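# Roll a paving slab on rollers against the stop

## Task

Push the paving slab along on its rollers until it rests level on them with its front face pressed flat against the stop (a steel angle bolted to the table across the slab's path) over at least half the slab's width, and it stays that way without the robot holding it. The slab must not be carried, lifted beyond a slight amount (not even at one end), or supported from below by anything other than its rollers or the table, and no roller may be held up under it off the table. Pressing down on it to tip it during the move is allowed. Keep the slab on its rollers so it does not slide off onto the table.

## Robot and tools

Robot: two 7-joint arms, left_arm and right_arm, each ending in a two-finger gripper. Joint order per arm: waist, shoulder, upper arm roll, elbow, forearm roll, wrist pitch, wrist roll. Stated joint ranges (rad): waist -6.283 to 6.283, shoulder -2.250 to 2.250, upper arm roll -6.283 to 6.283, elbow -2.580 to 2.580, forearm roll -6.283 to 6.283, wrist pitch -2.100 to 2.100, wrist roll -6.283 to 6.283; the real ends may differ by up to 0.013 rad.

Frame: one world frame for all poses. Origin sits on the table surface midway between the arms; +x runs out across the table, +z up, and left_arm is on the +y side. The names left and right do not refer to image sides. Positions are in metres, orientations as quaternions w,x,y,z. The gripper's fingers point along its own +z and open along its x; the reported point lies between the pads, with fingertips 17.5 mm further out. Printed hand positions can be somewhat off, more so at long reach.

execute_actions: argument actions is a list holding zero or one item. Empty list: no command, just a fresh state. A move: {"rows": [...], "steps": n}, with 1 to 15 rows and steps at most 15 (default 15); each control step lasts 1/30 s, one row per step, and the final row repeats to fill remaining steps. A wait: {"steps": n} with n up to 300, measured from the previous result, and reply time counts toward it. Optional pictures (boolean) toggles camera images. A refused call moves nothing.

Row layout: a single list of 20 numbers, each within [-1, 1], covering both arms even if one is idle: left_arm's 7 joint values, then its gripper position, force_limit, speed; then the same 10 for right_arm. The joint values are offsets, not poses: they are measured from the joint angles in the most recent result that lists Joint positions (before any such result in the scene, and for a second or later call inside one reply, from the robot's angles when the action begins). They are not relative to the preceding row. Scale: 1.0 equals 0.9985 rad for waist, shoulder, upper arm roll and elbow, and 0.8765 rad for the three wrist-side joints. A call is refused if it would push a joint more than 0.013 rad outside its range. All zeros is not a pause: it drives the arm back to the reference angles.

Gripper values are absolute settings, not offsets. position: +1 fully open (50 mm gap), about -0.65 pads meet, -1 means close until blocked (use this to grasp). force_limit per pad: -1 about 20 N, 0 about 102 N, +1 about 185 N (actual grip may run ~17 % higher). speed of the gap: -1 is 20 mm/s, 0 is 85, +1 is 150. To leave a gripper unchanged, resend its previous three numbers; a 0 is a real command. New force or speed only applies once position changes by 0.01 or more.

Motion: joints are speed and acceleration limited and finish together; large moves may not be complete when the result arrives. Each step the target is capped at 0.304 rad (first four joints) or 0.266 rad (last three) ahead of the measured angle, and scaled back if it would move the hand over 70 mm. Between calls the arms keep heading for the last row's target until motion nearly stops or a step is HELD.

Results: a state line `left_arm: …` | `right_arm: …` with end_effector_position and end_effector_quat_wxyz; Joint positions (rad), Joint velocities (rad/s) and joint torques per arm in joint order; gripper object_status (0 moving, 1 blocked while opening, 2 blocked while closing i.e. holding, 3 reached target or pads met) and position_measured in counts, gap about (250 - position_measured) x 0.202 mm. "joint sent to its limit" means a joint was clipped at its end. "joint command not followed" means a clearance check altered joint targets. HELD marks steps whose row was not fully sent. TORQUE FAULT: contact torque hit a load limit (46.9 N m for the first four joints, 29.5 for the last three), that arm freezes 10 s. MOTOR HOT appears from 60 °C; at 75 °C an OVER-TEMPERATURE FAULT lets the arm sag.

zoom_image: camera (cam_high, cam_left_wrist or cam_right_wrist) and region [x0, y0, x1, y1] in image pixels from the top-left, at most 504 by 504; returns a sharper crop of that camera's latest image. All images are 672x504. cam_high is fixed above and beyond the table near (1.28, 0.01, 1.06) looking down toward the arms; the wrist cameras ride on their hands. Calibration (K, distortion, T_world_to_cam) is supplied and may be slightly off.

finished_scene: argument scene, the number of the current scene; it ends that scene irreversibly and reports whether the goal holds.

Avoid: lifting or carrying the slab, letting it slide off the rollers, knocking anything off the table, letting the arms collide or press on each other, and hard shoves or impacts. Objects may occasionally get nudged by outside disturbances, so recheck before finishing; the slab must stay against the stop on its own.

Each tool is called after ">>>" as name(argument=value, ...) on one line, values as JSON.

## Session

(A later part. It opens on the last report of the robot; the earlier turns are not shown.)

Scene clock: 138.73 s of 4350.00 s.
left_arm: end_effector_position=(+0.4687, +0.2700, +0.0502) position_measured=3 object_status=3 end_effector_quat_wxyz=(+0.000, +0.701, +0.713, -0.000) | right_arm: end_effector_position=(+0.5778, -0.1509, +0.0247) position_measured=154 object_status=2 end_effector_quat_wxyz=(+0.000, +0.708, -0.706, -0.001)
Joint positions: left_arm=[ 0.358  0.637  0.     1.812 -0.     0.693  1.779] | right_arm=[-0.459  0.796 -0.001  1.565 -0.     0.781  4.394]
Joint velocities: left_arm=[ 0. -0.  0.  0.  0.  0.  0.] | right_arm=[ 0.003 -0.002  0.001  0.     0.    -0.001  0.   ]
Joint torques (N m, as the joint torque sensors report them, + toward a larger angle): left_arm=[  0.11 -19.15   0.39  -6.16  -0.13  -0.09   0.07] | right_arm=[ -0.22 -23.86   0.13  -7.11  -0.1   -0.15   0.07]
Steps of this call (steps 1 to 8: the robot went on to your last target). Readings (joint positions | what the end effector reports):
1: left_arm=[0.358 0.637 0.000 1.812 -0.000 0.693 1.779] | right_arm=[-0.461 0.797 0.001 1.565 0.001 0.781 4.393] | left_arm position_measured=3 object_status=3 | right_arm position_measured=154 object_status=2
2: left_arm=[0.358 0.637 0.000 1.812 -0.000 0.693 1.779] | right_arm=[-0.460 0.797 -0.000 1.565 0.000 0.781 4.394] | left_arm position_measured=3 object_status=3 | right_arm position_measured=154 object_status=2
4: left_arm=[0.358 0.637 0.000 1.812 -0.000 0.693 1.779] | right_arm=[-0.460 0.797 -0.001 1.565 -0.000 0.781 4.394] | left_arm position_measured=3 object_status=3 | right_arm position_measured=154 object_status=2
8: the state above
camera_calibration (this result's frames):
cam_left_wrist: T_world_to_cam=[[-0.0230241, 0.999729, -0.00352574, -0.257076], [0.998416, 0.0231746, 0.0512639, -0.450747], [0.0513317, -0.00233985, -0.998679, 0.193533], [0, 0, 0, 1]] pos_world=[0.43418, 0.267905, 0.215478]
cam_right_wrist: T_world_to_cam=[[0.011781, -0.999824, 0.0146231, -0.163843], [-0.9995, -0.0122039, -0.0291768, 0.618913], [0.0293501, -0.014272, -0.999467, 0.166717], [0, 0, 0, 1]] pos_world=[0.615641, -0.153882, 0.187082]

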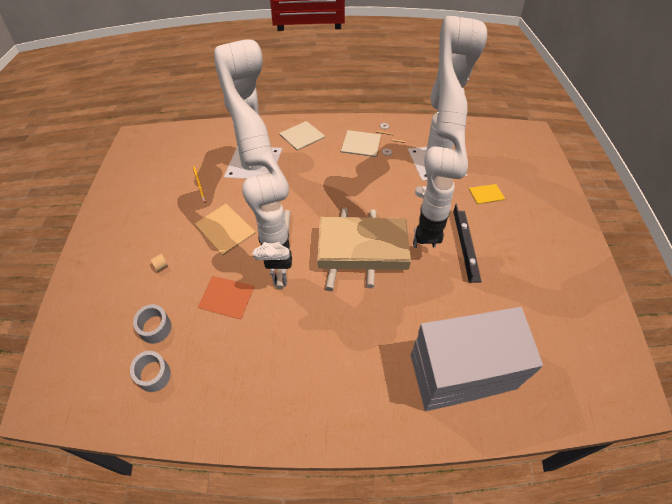

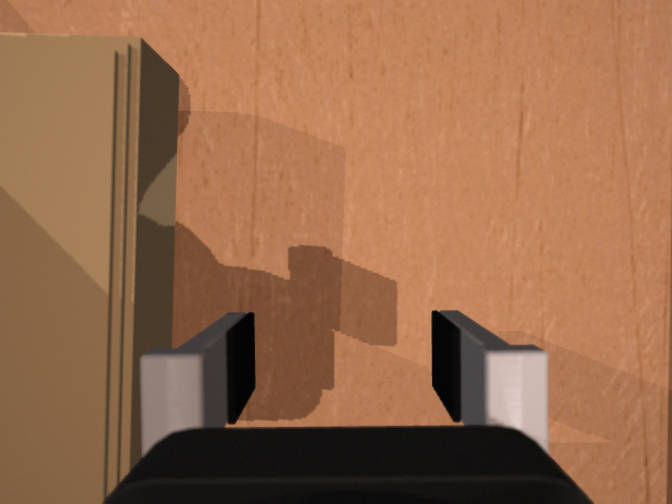

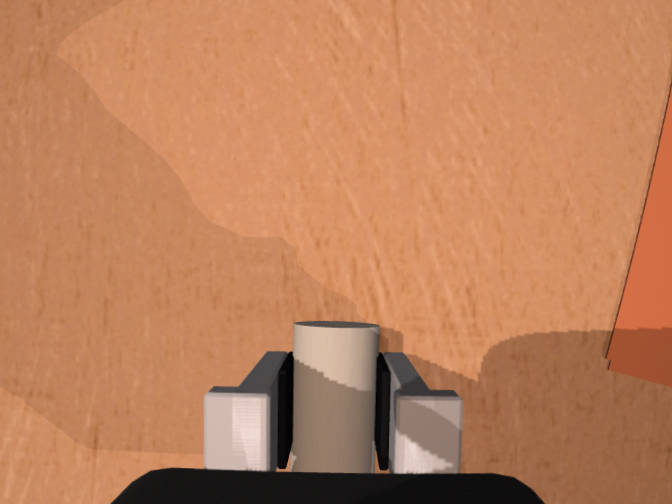

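>>> execute_actions(actions=[{"rows":[[0.004,0.001,0,-0.002,0,0.001,0.004,1,0,0, 0,0,0,0,0,0,0,1,0,1],[0.008,0.002,0,-0.004,0,0.002,0.009,1,0,0, 0,0,0,0,0,0,0,1,0,1],[0.012,0.003,0,-0.006,0,0.004,0.013,1,0,0, 0,0,0,0,0,0,0,1,0,1],[0.016,0.004,0,-0.008,0,0.005,0.018,1,0,0, 0,0,0,0,0,0,0,1,0,1],[0.02,0.004,0,-0.01,0,0.006,0.022,1,0,0, 0,0,0,0,0,0,0,1,0,1],[0.024,0.005,0,-0.012,0,0.007,0.027,1,0,0, 0,0,0,0,0,0,0,1,0,1],[0.028,0.006,0,-0.014,0,0.008,0.031,1,0,0, 0,-0.14,0,0,0,0.16,0,1,0,1],[0.032,0.007,0,-0.016,0,0.01,0.036,1,0,0, 0,-0.14,0,0,0,0.16,0,1,0,1],[0.036,0.008,0,-0.018,0,0.011,0.04,1,0,0, 0,-0.14,0,0,0,0.16,0,1,0,1],[0.04,0.009,0,-0.02,0,0.012,0.045,1,0,0, 0,-0.14,0,0,0,0.16,0,1,0,1],[0.044,0.01,0,-0.022,0,0.013,0.049,1,0,0, 0,-0.14,0,0,0,0.16,0,1,0,1],[0.05,0.011,0,-0.024,0,0.015,0.056,1,0,0, 0,-0.14,0,0,0,0.16,0,1,0,1]],"steps":15}], pictures=false)

Scene clock: 143.57 s of 4350.00 s.
left_arm: end_effector_position=(+0.4694, +0.2480, +0.0502) position_measured=3 object_status=3 end_effector_quat_wxyz=(-0.000, +0.700, +0.714, -0.000) | right_arm: end_effector_position=(+0.5650, -0.1552, +0.0919) position_measured=3 object_status=3 end_effector_quat_wxyz=(+0.000, +0.708, -0.706, -0.001)
Joint positions: left_arm=[ 0.405  0.647  0.     1.789 -0.     0.706  1.827] | right_arm=[-0.459  0.667 -0.001  1.564 -0.     0.913  4.394]
Joint velocities: left_arm=[ 0.023  0.003  0.02  -0.013  0.009  0.001  0.024] | right_arm=[ 0.001 -0.21   0.002 -0.005  0.     0.268 -0.   ]
Joint torques (N m, as the joint torque sensors report them, + toward a larger angle): left_arm=[ -0.73 -19.45  -0.23  -5.96  -0.22   0.01   0.03] | right_arm=[ -0.28 -16.35  -0.34  -6.68  -0.03  -0.51  -0.02]
Steps of this call (steps 1 to 15: the robot went on to your last target; steps 16 to 90: nothing new was sent; then 1.33 s passed at rest; steps 91 to 105: all 15 steps of this action). Readings (joint positions | what the end effector reports):
91: left_arm=[0.359 0.637 0.000 1.812 -0.000 0.693 1.779] | right_arm=[-0.459 0.796 -0.001 1.565 -0.000 0.781 4.394] | left_arm position_measured=3 object_status=3 | right_arm position_measured=137 object_status=0
92: left_arm=[0.362 0.638 -0.000 1.811 -0.000 0.693 1.781] | right_arm=[-0.459 0.796 -0.001 1.565 -0.000 0.781 4.394] | left_arm position_measured=3 object_status=3 | right_arm position_measured=112 object_status=0
94: left_arm=[0.368 0.639 -0.000 1.808 -0.000 0.695 1.787] | right_arm=[-0.459 0.796 -0.001 1.565 -0.000 0.781 4.394] | left_arm position_measured=3 object_status=3 | right_arm position_measured=63 object_status=0
98: left_arm=[0.383 0.642 0.000 1.800 -0.000 0.699 1.803] | right_arm=[-0.459 0.788 -0.001 1.566 -0.000 0.788 4.394] | left_arm position_measured=3 object_status=3 | right_arm position_measured=3 object_status=0
105: the state above

>>> execute_actions(actions=[{"rows":[[0.01,0.002,0,-0.005,0,0.003,0.011,1,0,0, 0.45,-0.05,0,0.15,0,-0.08,-1,1,0,1],[0.014,0.003,0,-0.007,0,0.004,0.015,1,0,0, 0.45,-0.05,0,0.15,0,-0.08,-1,1,0,1],[0.018,0.004,0,-0.009,0,0.005,0.02,1,0,0, 0.45,-0.05,0,0.15,0,-0.08,-1,1,0,1],[0.022,0.005,0,-0.011,0,0.006,0.024,1,0,0, 0.45,-0.05,0,0.15,0,-0.08,-1,1,0,1],[0.026,0.006,0,-0.013,0,0.007,0.028,1,0,0, 0.45,-0.05,0,0.15,0,-0.08,-1,1,0,1],[0.03,0.007,0,-0.015,0,0.009,0.033,1,0,0, 0.45,-0.05,0,0.15,0,-0.08,-1,1,0,1],[0.034,0.008,0,-0.017,0,0.01,0.037,1,0,0, 0.45,-0.05,0,0.15,0,-0.08,-1,1,0,1],[0.038,0.009,0,-0.019,0,0.011,0.042,1,0,0, 0.45,-0.05,0,0.15,0,-0.08,-1,1,0,1],[0.042,0.01,0,-0.021,0,0.012,0.046,1,0,0, 0.45,-0.05,0,0.15,0,-0.08,-1,1,0,1],[0.046,0.011,0,-0.023,0,0.013,0.05,1,0,0, 0.45,-0.05,0,0.15,0,-0.08,-1,1,0,1],[0.052,0.012,0,-0.0255,0,0.015,0.057,1,0,0, 0.45,-0.05,0,0.15,0,-0.08,-1,1,0,1]],"steps":15}])

Scene clock: 147.20 s of 4350.00 s.
left_arm: end_effector_position=(+0.4691, +0.2237, +0.0500) position_measured=3 object_status=3 end_effector_quat_wxyz=(+0.000, +0.701, +0.713, -0.000) | right_arm: end_effector_position=(+0.5432, -0.3321, +0.0842) position_measured=3 object_status=3 end_effector_quat_wxyz=(-0.010, -0.452, +0.892, +0.006)
Joint positions: left_arm=[ 0.456  0.659  0.001  1.764 -0.     0.719  1.877] | right_arm=[-0.136  0.626 -0.002  1.677 -0.     0.861  4.081]
Joint velocities: left_arm=[ 0.015  0.002 -0.006 -0.008 -0.002  0.001  0.008] | right_arm=[ 0.737 -0.055  0.023  0.216  0.01  -0.111 -1.184]
Joint torques (N m, as the joint torque sensors report them, + toward a larger angle): left_arm=[  0.   -19.4    0.69  -6.54  -0.14   0.22  -0.01] | right_arm=[ -0.49 -20.31  -1.19  -7.36  -0.1    0.11   0.24]
From where the robot then was, a joint's target lay farther than a number of 1.0 reaches, so one or more steps of this call were cut to that.
Steps of this call (steps 1 to 30: the robot went on to your last target; steps 31 to 90: nothing new was sent; then 0.13 s passed at rest; steps 91 to 105: all 15 steps of this action). Readings (joint positions | what the end effector reports):
91: left_arm=[0.409 0.648 0.000 1.788 -0.000 0.706 1.829] | right_arm=[-0.457 0.656 -0.002 1.565 -0.000 0.921 4.393] | left_arm position_measured=3 object_status=3 | right_arm position_measured=3 object_status=3
92: left_arm=[0.413 0.649 -0.001 1.786 -0.001 0.707 1.832] | right_arm=[-0.451 0.655 -0.003 1.568 -0.001 0.919 4.389] | left_arm position_measured=3 object_status=3 | right_arm position_measured=3 object_status=3
94: left_arm=[0.421 0.651 -0.000 1.782 -0.000 0.709 1.841] | right_arm=[-0.422 0.651 -0.005 1.581 -0.001 0.912 4.366] | left_arm position_measured=3 object_status=3 | right_arm position_measured=3 object_status=3
98: left_arm=[0.435 0.654 -0.001 1.774 -0.001 0.714 1.856] | right_arm=[-0.320 0.640 -0.002 1.622 -0.000 0.890 4.279] | left_arm position_measured=3 object_status=3 | right_arm position_measured=3 object_status=3
105: the state above
camera_calibration (this result's frames):
cam_left_wrist: T_world_to_cam=[[-0.0231965, 0.999723, -0.00403926, -0.210644], [0.998401, 0.0233738, 0.0514624, -0.450105], [0.0515425, -0.00283905, -0.998667, 0.193201], [0, 0, 0, 1]] pos_world=[0.434541, 0.221655, 0.215256]
cam_right_wrist: T_world_to_cam=[[-0.583348, -0.81175, 0.0276928, 0.0391075], [-0.812189, 0.583292, -0.0108798, 0.67833], [-0.00732136, -0.0288385, -0.999557, 0.239645], [0, 0, 0, 1]] pos_world=[0.5755, -0.357008, 0.245836]

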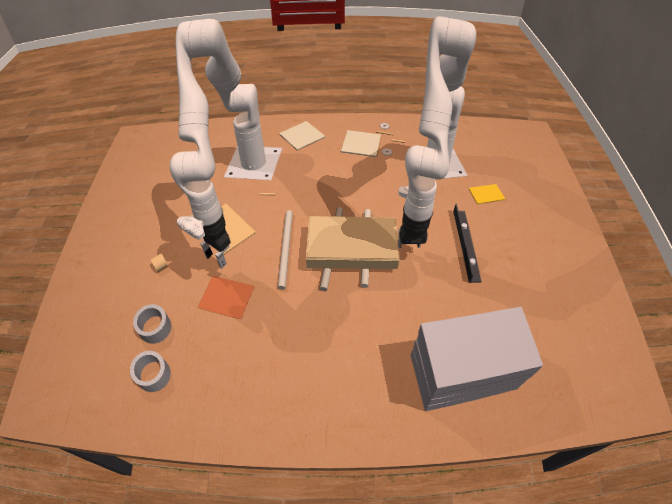

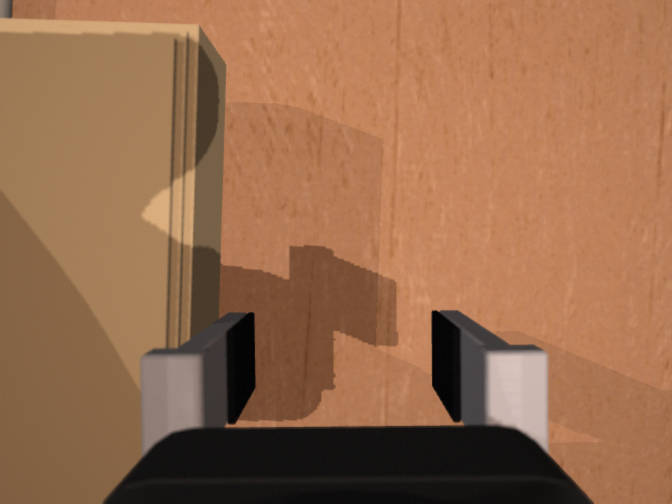

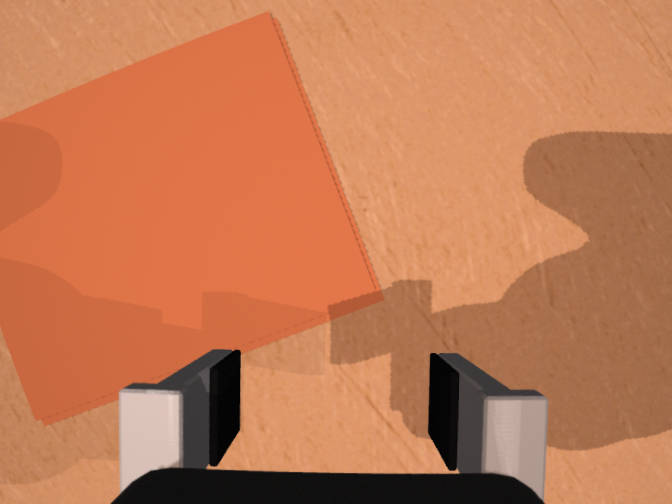

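>>> execute_actions(actions=[{"rows":[[-0.025,0,0,0,0,0,0,1,0,0, 0.13,0,0,0.04,0,-0.04,-1,1,0,1],[-0.025,0,0,0,0,0,0,1,0,0, 0.13,0,0,0.04,0,-0.04,-1,1,0,1],[-0.025,0,0,0,0,0,0,1,0,0, 0.13,0,0,0.04,0,-0.04,-1,1,0,1],[-0.025,0,0,0,0,0,0,1,0,0, 0.13,0,0,0.04,0,-0.04,-1,1,0,1],[-0.025,-0.116,0,-0.071,0,0.213,0,1,0,0, 0.13,0,0,0.04,0,-0.04,-1,1,0,1]],"steps":15}])

Scene clock: 153.27 s of 4350.00 s.
left_arm: end_effector_position=(+0.4726, +0.2341, +0.1186) position_measured=3 object_status=3 end_effector_quat_wxyz=(-0.001, +0.692, +0.722, -0.001) | right_arm: end_effector_position=(+0.5041, -0.4020, +0.0755) position_measured=3 object_status=3 end_effector_quat_wxyz=(-0.014, +0.034, +0.999, +0.002)
Joint positions: left_arm=[ 0.431  0.546  0.001  1.693 -0.     0.905  1.877] | right_arm=[-0.006  0.626 -0.002  1.717 -0.     0.826  3.204]
Joint velocities: left_arm=[-0.002 -0.022 -0.002  0.003 -0.     0.019  0.001] | right_arm=[-0.     0.002  0.    -0.    -0.    -0.     0.   ]
Joint torques (N m, as the joint torque sensors report them, + toward a larger angle): left_arm=[  0.02 -19.78   0.59  -7.74  -0.02   0.05   0.05] | right_arm=[ -0.28 -20.2    0.38  -6.56  -0.05   0.11   0.13]
Steps of this call (steps 1 to 30: the robot went on to your last target; steps 31 to 90: nothing new was sent; then 2.57 s passed at rest; steps 91 to 105: all 15 steps of this action). Readings (joint positions | what the end effector reports):
91: left_arm=[0.456 0.659 0.001 1.763 -0.000 0.719 1.877] | right_arm=[-0.009 0.617 -0.001 1.713 -0.000 0.843 3.516] | left_arm position_measured=3 object_status=3 | right_arm position_measured=3 object_status=3
92: left_arm=[0.449 0.659 0.002 1.764 0.000 0.719 1.877] | right_arm=[-0.009 0.617 -0.001 1.713 -0.000 0.842 3.506] | left_arm position_measured=3 object_status=3 | right_arm position_measured=3 object_status=3
94: left_arm=[0.435 0.659 0.001 1.764 -0.000 0.719 1.877] | right_arm=[-0.009 0.619 -0.001 1.714 -0.000 0.839 3.456] | left_arm position_measured=3 object_status=3 | right_arm position_measured=3 object_status=3
98: left_arm=[0.432 0.622 0.000 1.744 -0.000 0.772 1.877] | right_arm=[-0.007 0.624 -0.002 1.716 -0.000 0.831 3.296] | left_arm position_measured=3 object_status=3 | right_arm position_measured=3 object_status=3
105: the state above
camera_calibration (this result's frames):
cam_left_wrist: T_world_to_cam=[[-0.047852, 0.99885, -0.00313103, -0.208879], [0.997656, 0.0479479, 0.0488311, -0.462482], [0.0489251, -0.00078702, -0.998802, 0.262302], [0, 0, 0, 1]] pos_world=[0.438569, 0.23102, 0.283917]
cam_right_wrist: T_world_to_cam=[[-0.997355, 0.0588778, 0.0426156, 0.517379], [0.0577659, 0.997969, -0.0268687, 0.416546], [-0.044111, -0.0243359, -0.99873, 0.248988], [0, 0, 0, 1]] pos_world=[0.502932, -0.440103, 0.237815]

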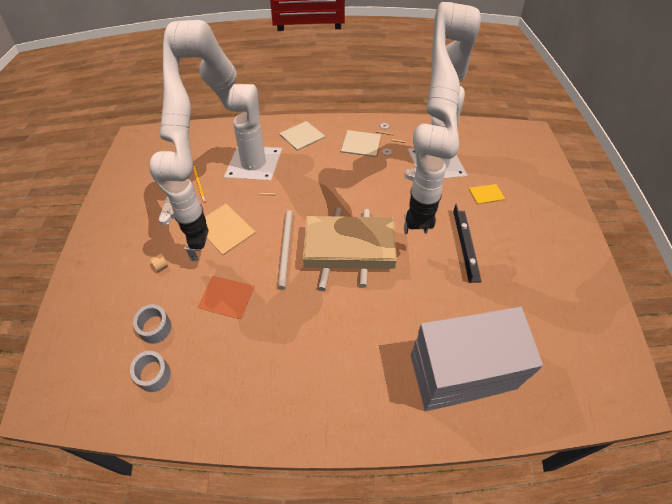

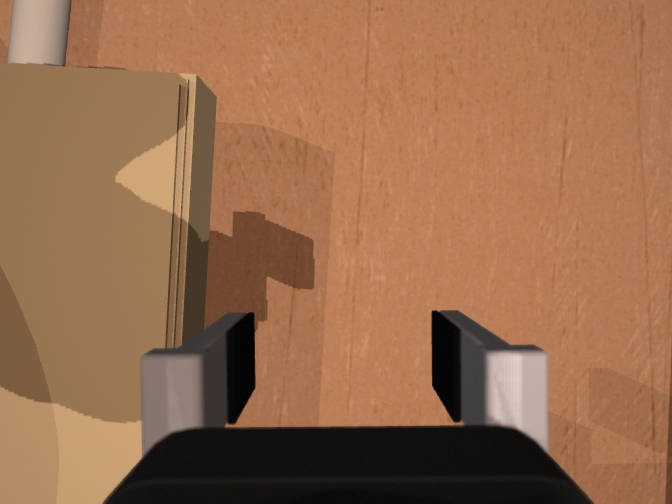

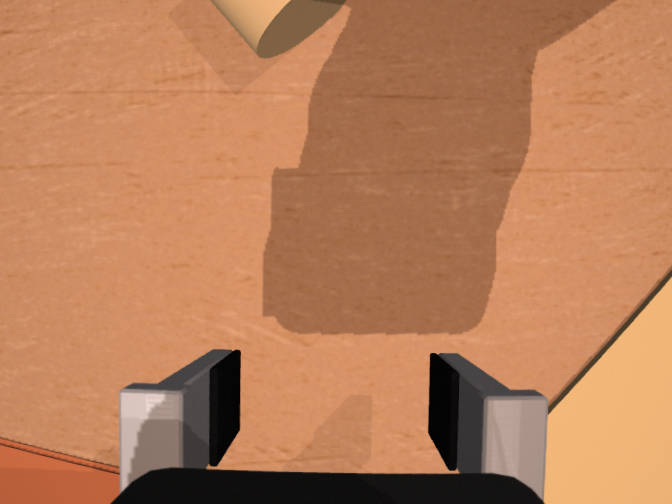

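>>> execute_actions(actions=[{"rows":[[0.578,0.476,0,-0.941,0,0.527,0.609,1,0,0, 0,0,0,0,0,0,0,1,0,1]],"steps":15}], pictures=false)

>>> execute_actions(actions=[{"steps":40}])

Scene clock: 155.73 s of 4350.00 s.
left_arm: end_effector_position=(+0.4443, +0.0856, +0.0876) position_measured=3 object_status=3 end_effector_quat_wxyz=(-0.089, +0.700, +0.709, -0.015) | right_arm: end_effector_position=(+0.5041, -0.4020, +0.0755) position_measured=3 object_status=3 end_effector_quat_wxyz=(-0.014, +0.034, +0.999, +0.002)
Joint positions: left_arm=[ 0.745  0.799 -0.006  1.339 -0.003  1.186  2.157] | right_arm=[-0.006  0.626 -0.002  1.717 -0.     0.826  3.204]
Joint velocities: left_arm=[ 0.718  0.404  0.009 -0.86  -0.004  0.5    0.673] | right_arm=[ 0.    -0.    -0.001 -0.    -0.    -0.001 -0.   ]
Joint torques (N m, as the joint torque sensors report them, + toward a larger angle): left_arm=[ 2.86  1.88  1.77  9.06  0.06  2.36 -0.44] | right_arm=[  0.   -20.31   0.05  -7.1    0.02   0.06   0.03]
Steps of this call (steps 1 to 15: the robot went on to your last target; steps 16 to 59: nothing new was sent; steps 60 to 74: all 15 steps of this action). Readings (joint positions | what the end effector reports):
60: left_arm=[0.432 0.544 0.001 1.692 -0.000 0.906 1.877] | right_arm=[-0.006 0.626 -0.002 1.717 -0.000 0.826 3.204] | left_arm position_measured=3 object_status=3 | right_arm position_measured=3 object_status=3
61: left_arm=[0.439 0.551 -0.001 1.686 -0.001 0.911 1.882] | right_arm=[-0.006 0.626 -0.002 1.717 -0.000 0.826 3.204] | left_arm position_measured=3 object_status=3 | right_arm position_measured=3 object_status=3
63: left_arm=[0.469 0.581 -0.003 1.658 -0.001 0.934 1.905] | right_arm=[-0.006 0.626 -0.002 1.717 -0.000 0.826 3.204] | left_arm position_measured=3 object_status=3 | right_arm position_measured=3 object_status=3
67: left_arm=[0.574 0.687 -0.001 1.554 -0.000 1.025 1.996] | right_arm=[-0.006 0.626 -0.002 1.717 -0.000 0.826 3.204] | left_arm position_measured=3 object_status=3 | right_arm position_measured=3 object_status=3
74: the state above

Scene clock: 157.07 s of 4350.00 s.
left_arm: end_effector_position=(+0.4568, -0.1331, +0.1098) position_measured=3 object_status=3 end_effector_quat_wxyz=(-0.000, +0.707, +0.707, -0.000) | right_arm: end_effector_position=(+0.5041, -0.4020, +0.0755) position_measured=3 object_status=3 end_effector_quat_wxyz=(-0.014, +0.034, +0.999, +0.002)
Joint positions: left_arm=[ 1.008  1.022  0.001  0.753 -0.     1.367  2.411] | right_arm=[-0.006  0.626 -0.002  1.717 -0.     0.826  3.204]
Joint velocities: left_arm=[-0.    -0.     0.    -0.     0.001 -0.    -0.   ] | right_arm=[-0.001  0.     0.     0.     0.    -0.001 -0.   ]
Joint torques (N m, as the joint torque sensors report them, + toward a larger angle): left_arm=[  0.22 -28.12   0.91  -9.78   0.12  -0.09  -0.06] | right_arm=[ -0.02 -20.3    0.19  -6.82  -0.08   0.18   0.01]
Steps of this call (steps 1 to 40: the robot went on to your last target). Readings (joint positions | what the end effector reports):
1: left_arm=[0.768 0.812 -0.005 1.309 -0.003 1.202 2.179] | right_arm=[-0.006 0.626 -0.002 1.717 -0.000 0.826 3.204] | left_arm position_measured=3 object_status=3 | right_arm position_measured=3 object_status=3
2: left_arm=[0.790 0.826 -0.005 1.279 -0.003 1.218 2.202] | right_arm=[-0.006 0.626 -0.002 1.717 -0.000 0.826 3.204] | left_arm position_measured=3 object_status=3 | right_arm position_measured=3 object_status=3
4: left_arm=[0.831 0.853 -0.005 1.218 -0.003 1.248 2.244] | right_arm=[-0.006 0.626 -0.002 1.717 -0.000 0.826 3.204] | left_arm position_measured=3 object_status=3 | right_arm position_measured=3 object_status=3
8: left_arm=[0.900 0.909 -0.001 1.090 -0.000 1.300 2.311] | right_arm=[-0.006 0.626 -0.002 1.717 -0.000 0.826 3.204] | left_arm position_measured=3 object_status=3 | right_arm position_measured=3 object_status=3
40: the state above
camera_calibration (this result's frames):
cam_left_wrist: T_world_to_cam=[[-0.00489249, 0.99998, -0.00394615, 0.137695], [0.998703, 0.00508613, 0.0506529, -0.435098], [0.050672, -0.00369322, -0.998709, 0.252771], [0, 0, 0, 1]] pos_world=[0.422399, -0.134546, 0.275027]
cam_right_wrist: T_world_to_cam=[[-0.997354, 0.0588964, 0.0426115, 0.517387], [0.0577848, 0.997967, -0.026867, 0.416544], [-0.0441072, -0.0243336, -0.99873, 0.248987], [0, 0, 0, 1]] pos_world=[0.502931, -0.440111, 0.237815]

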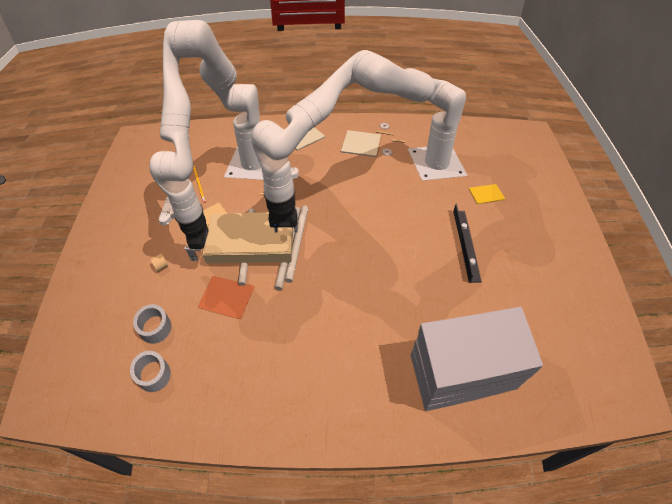

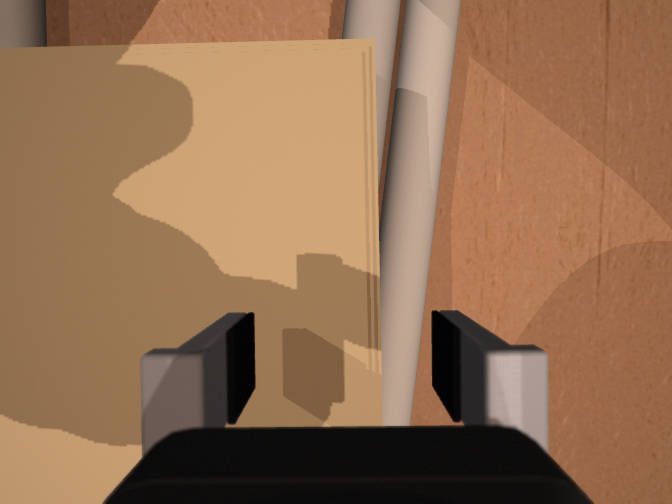

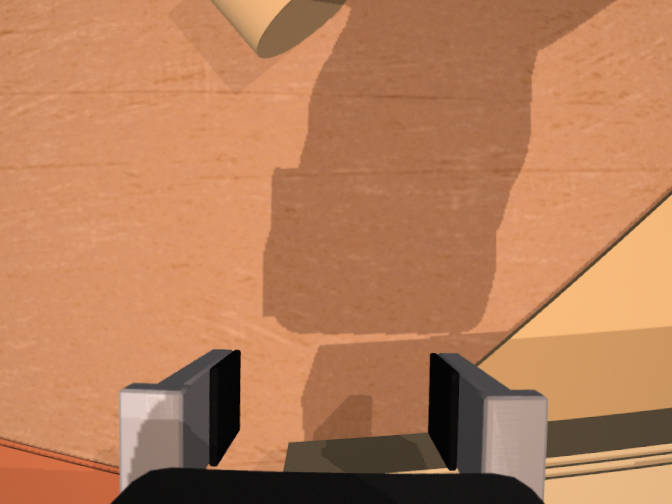

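>>> zoom_image(camera="cam_high", region=[140, 170, 380, 330])

Region (140, 170, 380, 330) of cam_high's 672x504 image, scaled by 2.100, with more detail than that image has.

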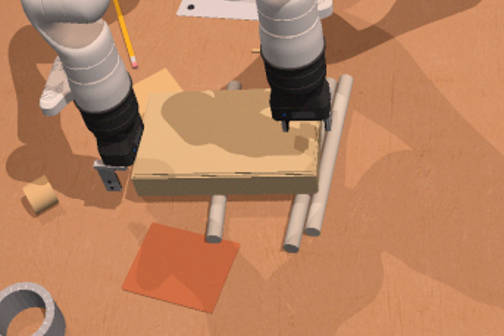

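>>> execute_actions(actions=[{"rows":[[0.107,-0.274,0,0.612,0,-0.385,-0.017,1,0,0, 0.04,0,0,0,0,0,0,1,0,1],[0.107,-0.274,0,0.612,0,-0.385,-0.017,1,0,0, 0.04,0,0,0,0,0,0,1,0,1],[0.107,-0.274,0,0.612,0,-0.385,-0.017,1,0,0, 0.04,0,0,0,0,0,0,1,0,1],[0.107,-0.274,0,0.612,0,-0.385,-0.017,1,0,0, 0.04,0,0,0,0,0,0,1,0,1],[0.107,-0.274,0,0.612,0,-0.385,-0.017,1,0,0, 0.04,0,0,0,0,0,0,1,0,1],[0.107,-0.274,0,0.612,0,-0.385,-0.017,1,0,0, 0.04,0,0,0,0,0,0,1,0,1],[0.107,-0.274,0,0.612,0,-0.385,-0.017,1,0,0, 0.036,-0.053,0,0.24,0,-0.245,0.12,1,0,1]],"steps":15}], pictures=false)

>>> execute_actions(actions=[{"steps":20}])

Scene clock: 186.10 s of 4350.00 s.
left_arm: end_effector_position=(+0.3770, -0.1296, +0.1305) position_measured=3 object_status=3 end_effector_quat_wxyz=(+0.049, +0.744, +0.667, -0.006) | right_arm: end_effector_position=(+0.4638, -0.4121, +0.0568) position_measured=3 object_status=3 end_effector_quat_wxyz=(-0.002, +0.013, +1.000, +0.001)
Joint positions: left_arm=[1.103 0.78  0.002 1.192 0.    1.072 2.397] | right_arm=[ 0.03   0.585 -0.002  1.894 -0.     0.668  3.282]
Joint velocities: left_arm=[ 0.075 -0.19  -0.008  1.01  -0.003 -0.285 -0.011] | right_arm=[-0.002 -0.12   0.002  0.788 -0.    -0.688  0.348]
Joint torques (N m, as the joint torque sensors report them, + toward a larger angle): left_arm=[ -0.11 -23.55  -0.1   -8.75  -0.14  -0.27   0.01] | right_arm=[ -0.34 -19.58   0.41  -7.55  -0.34  -0.37   0.11]
Steps of this call (steps 1 to 15: the robot went on to your last target; steps 16 to 90: nothing new was sent; then 25.53 s passed at rest; steps 91 to 105: all 15 steps of this action). Readings (joint positions | what the end effector reports):
91: left_arm=[1.008 1.020 0.001 0.755 -0.000 1.366 2.411] | right_arm=[-0.005 0.626 -0.002 1.717 -0.000 0.826 3.204] | left_arm position_measured=3 object_status=3 | right_arm position_measured=3 object_status=3
92: left_arm=[1.010 1.015 0.000 0.761 -0.001 1.361 2.410] | right_arm=[0.002 0.626 -0.004 1.716 -0.001 0.826 3.204] | left_arm position_measured=3 object_status=3 | right_arm position_measured=3 object_status=3
94: left_arm=[1.020 0.989 -0.001 0.790 -0.001 1.338 2.409] | right_arm=[0.023 0.626 -0.003 1.716 -0.000 0.826 3.204] | left_arm position_measured=3 object_status=3 | right_arm position_measured=3 object_status=3
98: left_arm=[1.060 0.885 0.000 0.910 -0.000 1.231 2.403] | right_arm=[0.031 0.623 -0.001 1.723 0.000 0.821 3.206] | left_arm position_measured=3 object_status=3 | right_arm position_measured=3 object_status=3
105: the state above

Scene clock: 186.77 s of 4350.00 s.
left_arm: end_effector_position=(+0.3348, -0.0824, +0.1002) position_measured=3 object_status=3 end_effector_quat_wxyz=(-0.000, +0.749, +0.662, -0.000) | right_arm: end_effector_position=(+0.4495, -0.4094, +0.0500) position_measured=3 object_status=3 end_effector_quat_wxyz=(+0.000, -0.001, +1.000, +0.000)
Joint positions: left_arm=[ 1.115  0.748  0.001  1.364 -0.     1.029  2.396] | right_arm=[ 0.029  0.573 -0.002  1.956 -0.     0.611  3.309]
Joint velocities: left_arm=[ 0.    -0.001 -0.    -0.    -0.     0.     0.001] | right_arm=[ 0.    -0.    -0.001  0.     0.     0.     0.   ]
Joint torques (N m, as the joint torque sensors report them, + toward a larger angle): left_arm=[  0.36 -23.21   0.37  -8.    -0.03  -0.03   0.26] | right_arm=[  0.04 -17.92  -0.01  -5.71  -0.27   0.02   0.1 ]
Steps of this call (steps 1 to 20: the robot went on to your last target). Readings (joint positions | what the end effector reports):
1: left_arm=[1.105 0.774 0.002 1.225 0.000 1.063 2.397] | right_arm=[0.030 0.582 -0.002 1.917 -0.000 0.647 3.292] | left_arm position_measured=3 object_status=3 | right_arm position_measured=3 object_status=3
2: left_arm=[1.107 0.768 0.002 1.257 0.000 1.055 2.397] | right_arm=[0.030 0.579 -0.002 1.935 -0.000 0.631 3.300] | left_arm position_measured=3 object_status=3 | right_arm position_measured=3 object_status=3
4: left_arm=[1.111 0.759 0.001 1.313 0.000 1.042 2.396] | right_arm=[0.030 0.576 -0.002 1.954 -0.000 0.615 3.308] | left_arm position_measured=3 object_status=3 | right_arm position_measured=3 object_status=3
8: left_arm=[1.114 0.752 0.001 1.362 0.000 1.031 2.396] | right_arm=[0.030 0.574 -0.002 1.956 -0.000 0.612 3.309] | left_arm position_measured=3 object_status=3 | right_arm position_measured=3 object_status=3
20: the state above
camera_calibration (this result's frames):
cam_left_wrist: T_world_to_cam=[[0.116811, 0.993147, -0.00375883, 0.0450157], [0.991899, -0.116472, 0.0507028, -0.320783], [0.0499175, -0.00965102, -0.998707, 0.249328], [0, 0, 0, 1]] pos_world=[0.30048, -0.0796632, 0.265439]
cam_right_wrist: T_world_to_cam=[[-0.999841, -0.0101967, 0.0145992, 0.438701], [-0.0106176, 0.999522, -0.0290506, 0.457964], [-0.014296, -0.0292011, -0.999471, 0.205551], [0, 0, 0, 1]] pos_world=[0.446432, -0.447269, 0.212341]

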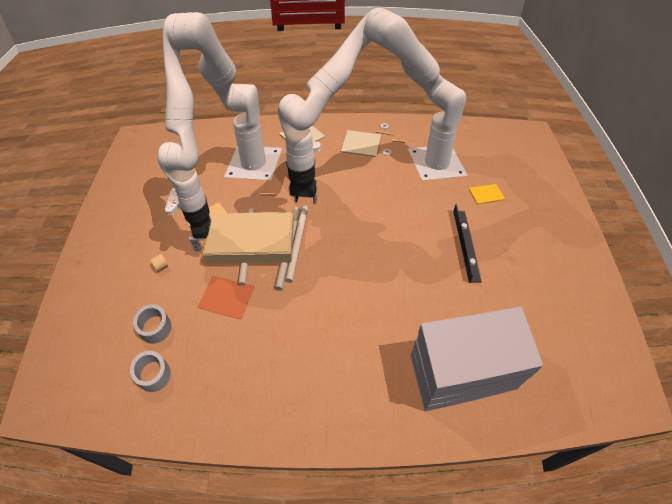

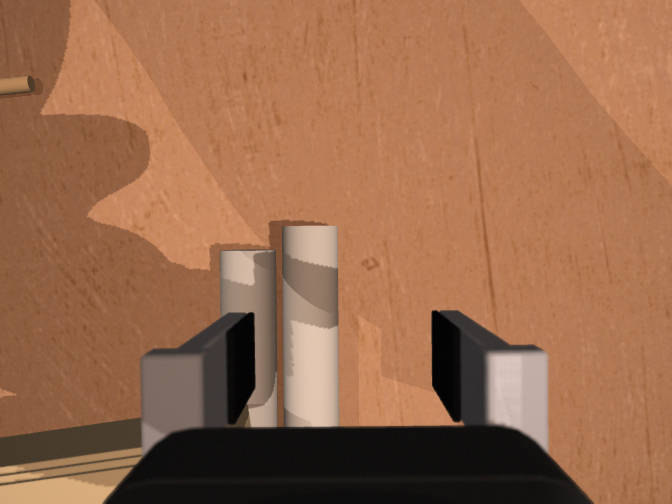

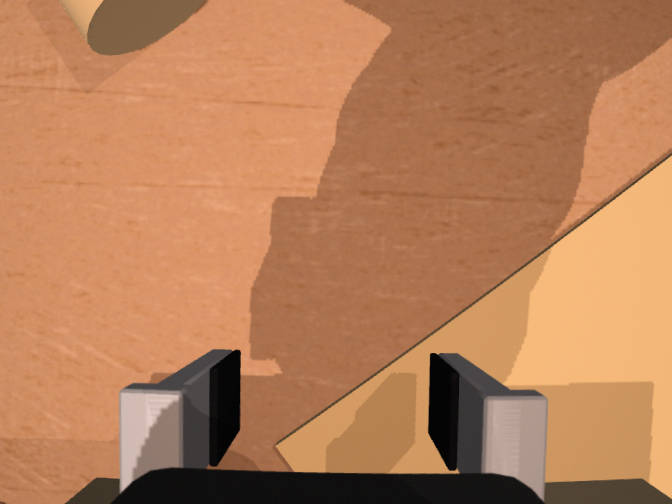

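>>> execute_actions(actions=[{"rows":[[-0.008,0.071,0,0.073,0,-0.164,-0.009,1,0,0, 0,0,0,0,0,0,0,1,0,1]],"steps":15}])

Scene clock: 193.40 s of 4350.00 s.
left_arm: end_effector_position=(+0.3356, -0.0761, +0.0423) position_measured=3 object_status=3 end_effector_quat_wxyz=(+0.000, +0.749, +0.663, -0.000) | right_arm: end_effector_position=(+0.4495, -0.4095, +0.0500) position_measured=3 object_status=3 end_effector_quat_wxyz=(+0.000, -0.001, +1.000, +0.000)
Joint positions: left_arm=[ 1.107  0.819  0.001  1.437 -0.     0.885  2.388] | right_arm=[ 0.029  0.573 -0.002  1.956 -0.     0.611  3.309]
Joint velocities: left_arm=[-0.001  0.003 -0.     0.001  0.    -0.     0.001] | right_arm=[ 0.    -0.    -0.    -0.    -0.     0.001 -0.   ]
Joint torques (N m, as the joint torque sensors report them, + toward a larger angle): left_arm=[  0.42 -23.5    0.31  -7.6   -0.15  -0.02  -0.07] | right_arm=[  0.06 -17.74  -0.03  -5.81   0.13  -0.01   0.13]
Steps of this call (steps 1 to 15: the robot went on to your last target; steps 16 to 90: nothing new was sent; then 3.13 s passed at rest; steps 91 to 105: all 15 steps of this action). Readings (joint positions | what the end effector reports):
91: left_arm=[1.115 0.749 0.001 1.365 -0.000 1.027 2.396] | right_arm=[0.029 0.573 -0.002 1.956 -0.000 0.611 3.309] | left_arm position_measured=3 object_status=3 | right_arm position_measured=3 object_status=3
92: left_arm=[1.114 0.754 0.001 1.370 0.000 1.018 2.395] | right_arm=[0.029 0.573 -0.002 1.956 -0.000 0.611 3.309] | left_arm position_measured=3 object_status=3 | right_arm position_measured=3 object_status=3
94: left_arm=[1.111 0.780 0.002 1.395 0.000 0.966 2.392] | right_arm=[0.029 0.573 -0.002 1.956 -0.000 0.611 3.309] | left_arm position_measured=3 object_status=3 | right_arm position_measured=3 object_status=3
98: left_arm=[1.107 0.817 0.000 1.437 -0.000 0.888 2.388] | right_arm=[0.029 0.573 -0.002 1.956 -0.000 0.611 3.309] | left_arm position_measured=3 object_status=3 | right_arm position_measured=3 object_status=3
105: the state above
camera_calibration (this result's frames):
cam_left_wrist: T_world_to_cam=[[0.11674, 0.993155, -0.00396579, 0.0384769], [0.991903, -0.11639, 0.0508055, -0.31791], [0.0499961, -0.00986469, -0.998701, 0.191547], [0, 0, 0, 1]] pos_world=[0.301268, -0.0733254, 0.207602]
cam_right_wrist: T_world_to_cam=[[-0.999841, -0.0101964, 0.0145949, 0.438704], [-0.0106173, 0.999522, -0.0290516, 0.457964], [-0.0142917, -0.0292019, -0.999471, 0.205549], [0, 0, 0, 1]] pos_world=[0.446434, -0.44727, 0.212342]

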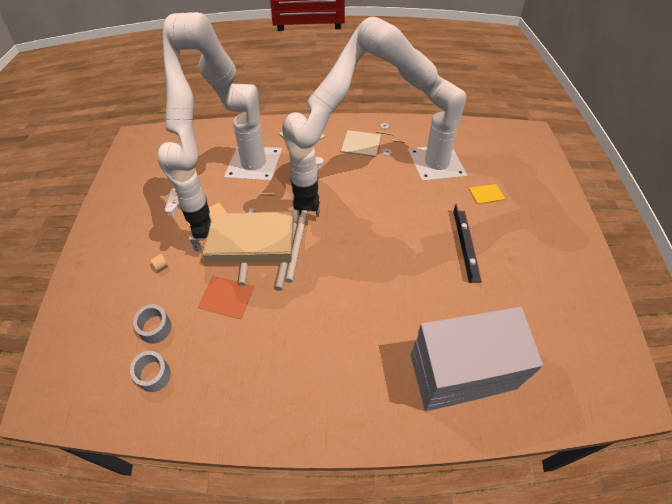

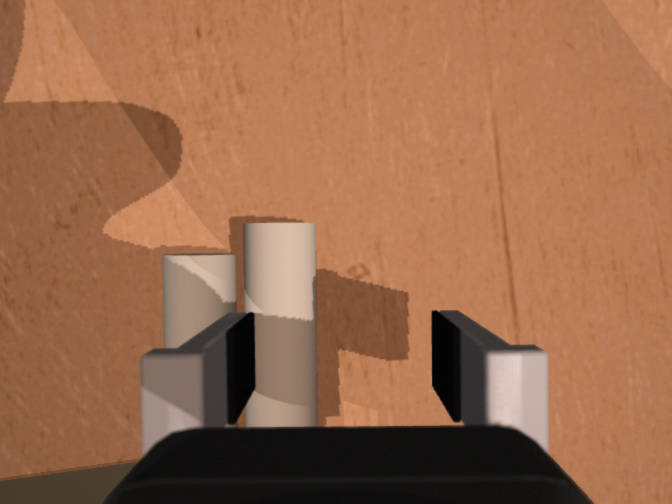

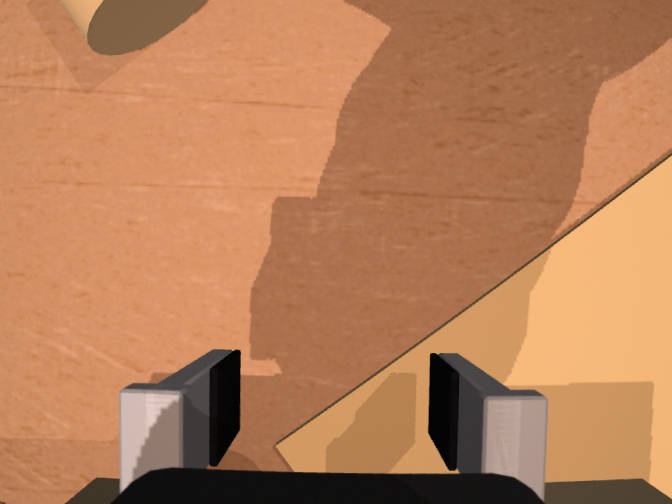

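>>> execute_actions(actions=[{"rows":[[0,0.008,0,0.003,0,-0.012,0,1,0,0, 0,0,0,0,0,0,0,1,0,1],[0,0.008,0,0.003,0,-0.012,0,1,0,0, 0,0,0,0,0,0,0,1,0,1],[0,0.008,0,0.003,0,-0.012,0,1,0,0, 0,0,0,0,0,0,0,1,0,1],[0,0.016,0,0.006,0,-0.025,0,1,0,0, 0,0,0,0,0,0,0,1,0,1],[0,0.016,0,0.006,0,-0.025,0,1,0,0, 0,0,0,0,0,0,0,1,0,1],[0,0.016,0,0.006,0,-0.025,0,1,0,0, 0,0,0,0,0,0,0,1,0,1],[-0.003,0.023,0,0.009,0,-0.036,0,1,0,0, 0,0,0,0,0,0,0,1,0,1],[-0.003,0.023,0,0.009,0,-0.036,0,1,0,0, 0,0,0,0,0,0,0,1,0,1],[-0.003,0.023,0,0.009,0,-0.036,0,1,0,0, 0,0,0,0,0,0,0,1,0,1],[-0.006,0.03,0,0.0116,0,-0.047,0,1,0,0, 0,0,0,0,0,0,0,1,0,1]],"steps":15}])

Scene clock: 200.13 s of 4350.00 s.
left_arm: end_effector_position=(+0.3384, -0.0744, +0.0236) position_measured=3 object_status=3 end_effector_quat_wxyz=(+0.000, +0.747, +0.665, -0.000) | right_arm: end_effector_position=(+0.4495, -0.4095, +0.0500) position_measured=3 object_status=3 end_effector_quat_wxyz=(+0.000, -0.001, +1.000, +0.000)
Joint positions: left_arm=[ 1.101  0.848  0.001  1.449 -0.     0.844  2.388] | right_arm=[ 0.029  0.573 -0.002  1.956 -0.     0.611  3.309]
Joint velocities: left_arm=[-0.002  0.009  0.004 -0.001  0.001 -0.006  0.   ] | right_arm=[ 0. -0.  0.  0.  0.  0.  0.]
Joint torques (N m, as the joint torque sensors report them, + toward a larger angle): left_arm=[ -0.28 -23.6    1.03  -7.7   -0.3    0.03   0.03] | right_arm=[ -0.1  -18.04  -0.03  -5.86  -0.12  -0.24   0.09]
Steps of this call (steps 1 to 15: the robot went on to your last target; steps 16 to 90: nothing new was sent; then 3.23 s passed at rest; steps 91 to 105: all 15 steps of this action). Readings (joint positions | what the end effector reports):
91: left_arm=[1.107 0.820 0.001 1.438 -0.000 0.884 2.388] | right_arm=[0.029 0.573 -0.002 1.956 -0.000 0.611 3.309] | left_arm position_measured=3 object_status=3 | right_arm position_measured=3 object_status=3
92: left_arm=[1.107 0.823 0.001 1.438 -0.000 0.880 2.388] | right_arm=[0.029 0.573 -0.002 1.956 -0.000 0.611 3.309] | left_arm position_measured=3 object_status=3 | right_arm position_measured=3 object_status=3
94: left_arm=[1.107 0.827 0.001 1.440 0.000 0.875 2.388] | right_arm=[0.029 0.573 -0.002 1.956 -0.000 0.611 3.309] | left_arm position_measured=3 object_status=3 | right_arm position_measured=3 object_status=3
98: left_arm=[1.106 0.834 0.002 1.443 0.000 0.860 2.388] | right_arm=[0.029 0.573 -0.002 1.956 -0.000 0.611 3.309] | left_arm position_measured=3 object_status=3 | right_arm position_measured=3 object_status=3
105: the state above
camera_calibration (this result's frames):
cam_left_wrist: T_world_to_cam=[[0.110874, 0.993826, -0.00405796, 0.0384453], [0.992558, -0.110524, 0.0511206, -0.319265], [0.0503565, -0.00969571, -0.998684, 0.172559], [0, 0, 0, 1]] pos_world=[0.303937, -0.0718213, 0.188809]
cam_right_wrist: T_world_to_cam=[[-0.999842, -0.0101965, 0.014591, 0.438706], [-0.0106172, 0.999521, -0.0290525, 0.457965], [-0.0142878, -0.0292028, -0.999471, 0.205547], [0, 0, 0, 1]] pos_world=[0.446436, -0.44727, 0.212342]

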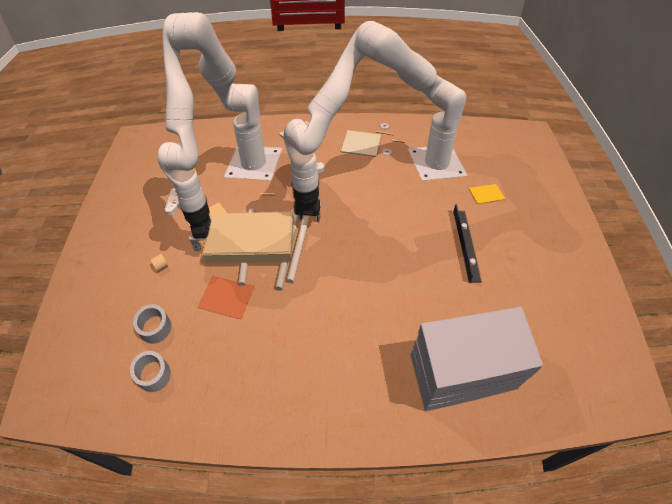

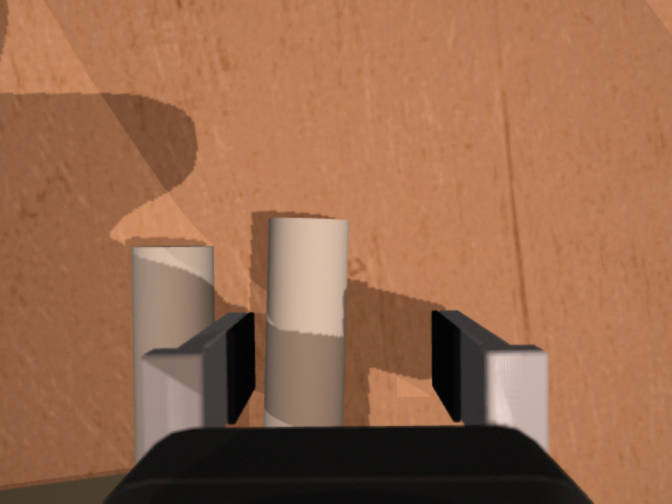

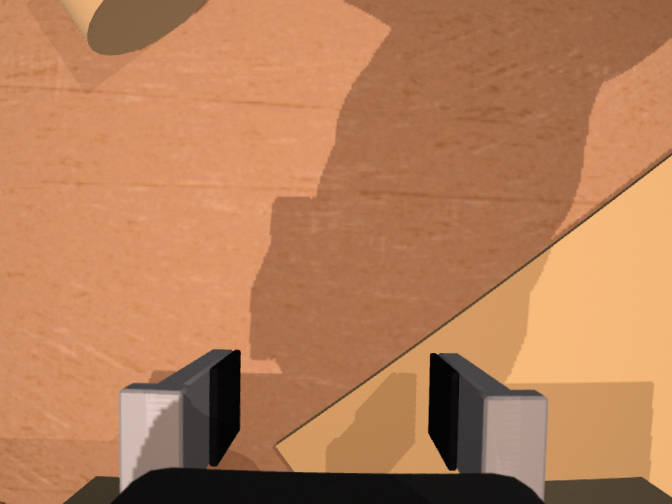

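>>> execute_actions(actions=[{"rows":[[0,0,0,0,0,0,0,-1,0.6,1, 0,0,0,0,0,0,0,1,0,1]],"steps":15}], pictures=false)

Scene clock: 201.67 s of 4350.00 s.
left_arm: end_effector_position=(+0.3384, -0.0744, +0.0235) position_measured=155 object_status=2 end_effector_quat_wxyz=(+0.000, +0.747, +0.665, -0.000) | right_arm: end_effector_position=(+0.4495, -0.4095, +0.0500) position_measured=3 object_status=3 end_effector_quat_wxyz=(+0.000, -0.001, +1.000, +0.000)
Joint positions: left_arm=[ 1.101  0.848  0.001  1.449 -0.     0.844  2.388] | right_arm=[ 0.029  0.573 -0.002  1.956 -0.     0.611  3.309]
Joint velocities: left_arm=[-0.     0.    -0.     0.001 -0.001 -0.001 -0.   ] | right_arm=[ 0.001 -0.     0.001 -0.    -0.     0.    -0.   ]
Joint torques (N m, as the joint torque sensors report them, + toward a larger angle): left_arm=[ -0.07 -23.74   0.49  -6.93   0.06  -0.01   0.02] | right_arm=[ -0.09 -18.07  -0.11  -5.54  -0.05  -0.32   0.28]
Steps of this call (steps 1 to 15: the robot went on to your last target; steps 16 to 31: nothing new was sent; steps 32 to 46: all 15 steps of this action). Readings (joint positions | what the end effector reports):
32: left_arm=[1.101 0.849 0.001 1.449 -0.000 0.844 2.388] | right_arm=[0.029 0.573 -0.002 1.956 -0.000 0.611 3.309] | left_arm position_measured=21 object_status=0 | right_arm position_measured=3 object_status=3
33: left_arm=[1.101 0.848 0.001 1.449 -0.000 0.844 2.388] | right_arm=[0.029 0.573 -0.002 1.956 -0.000 0.611 3.309] | left_arm position_measured=46 object_status=0 | right_arm position_measured=3 object_status=3
35: left_arm=[1.101 0.848 0.001 1.449 -0.000 0.844 2.388] | right_arm=[0.029 0.573 -0.002 1.956 -0.000 0.611 3.309] | left_arm position_measured=95 object_status=0 | right_arm position_measured=3 object_status=3
39: left_arm=[1.101 0.848 0.001 1.449 -0.000 0.844 2.388] | right_arm=[0.029 0.573 -0.002 1.956 -0.000 0.611 3.309] | left_arm position_measured=155 object_status=0 | right_arm position_measured=3 object_status=3
46: the state above


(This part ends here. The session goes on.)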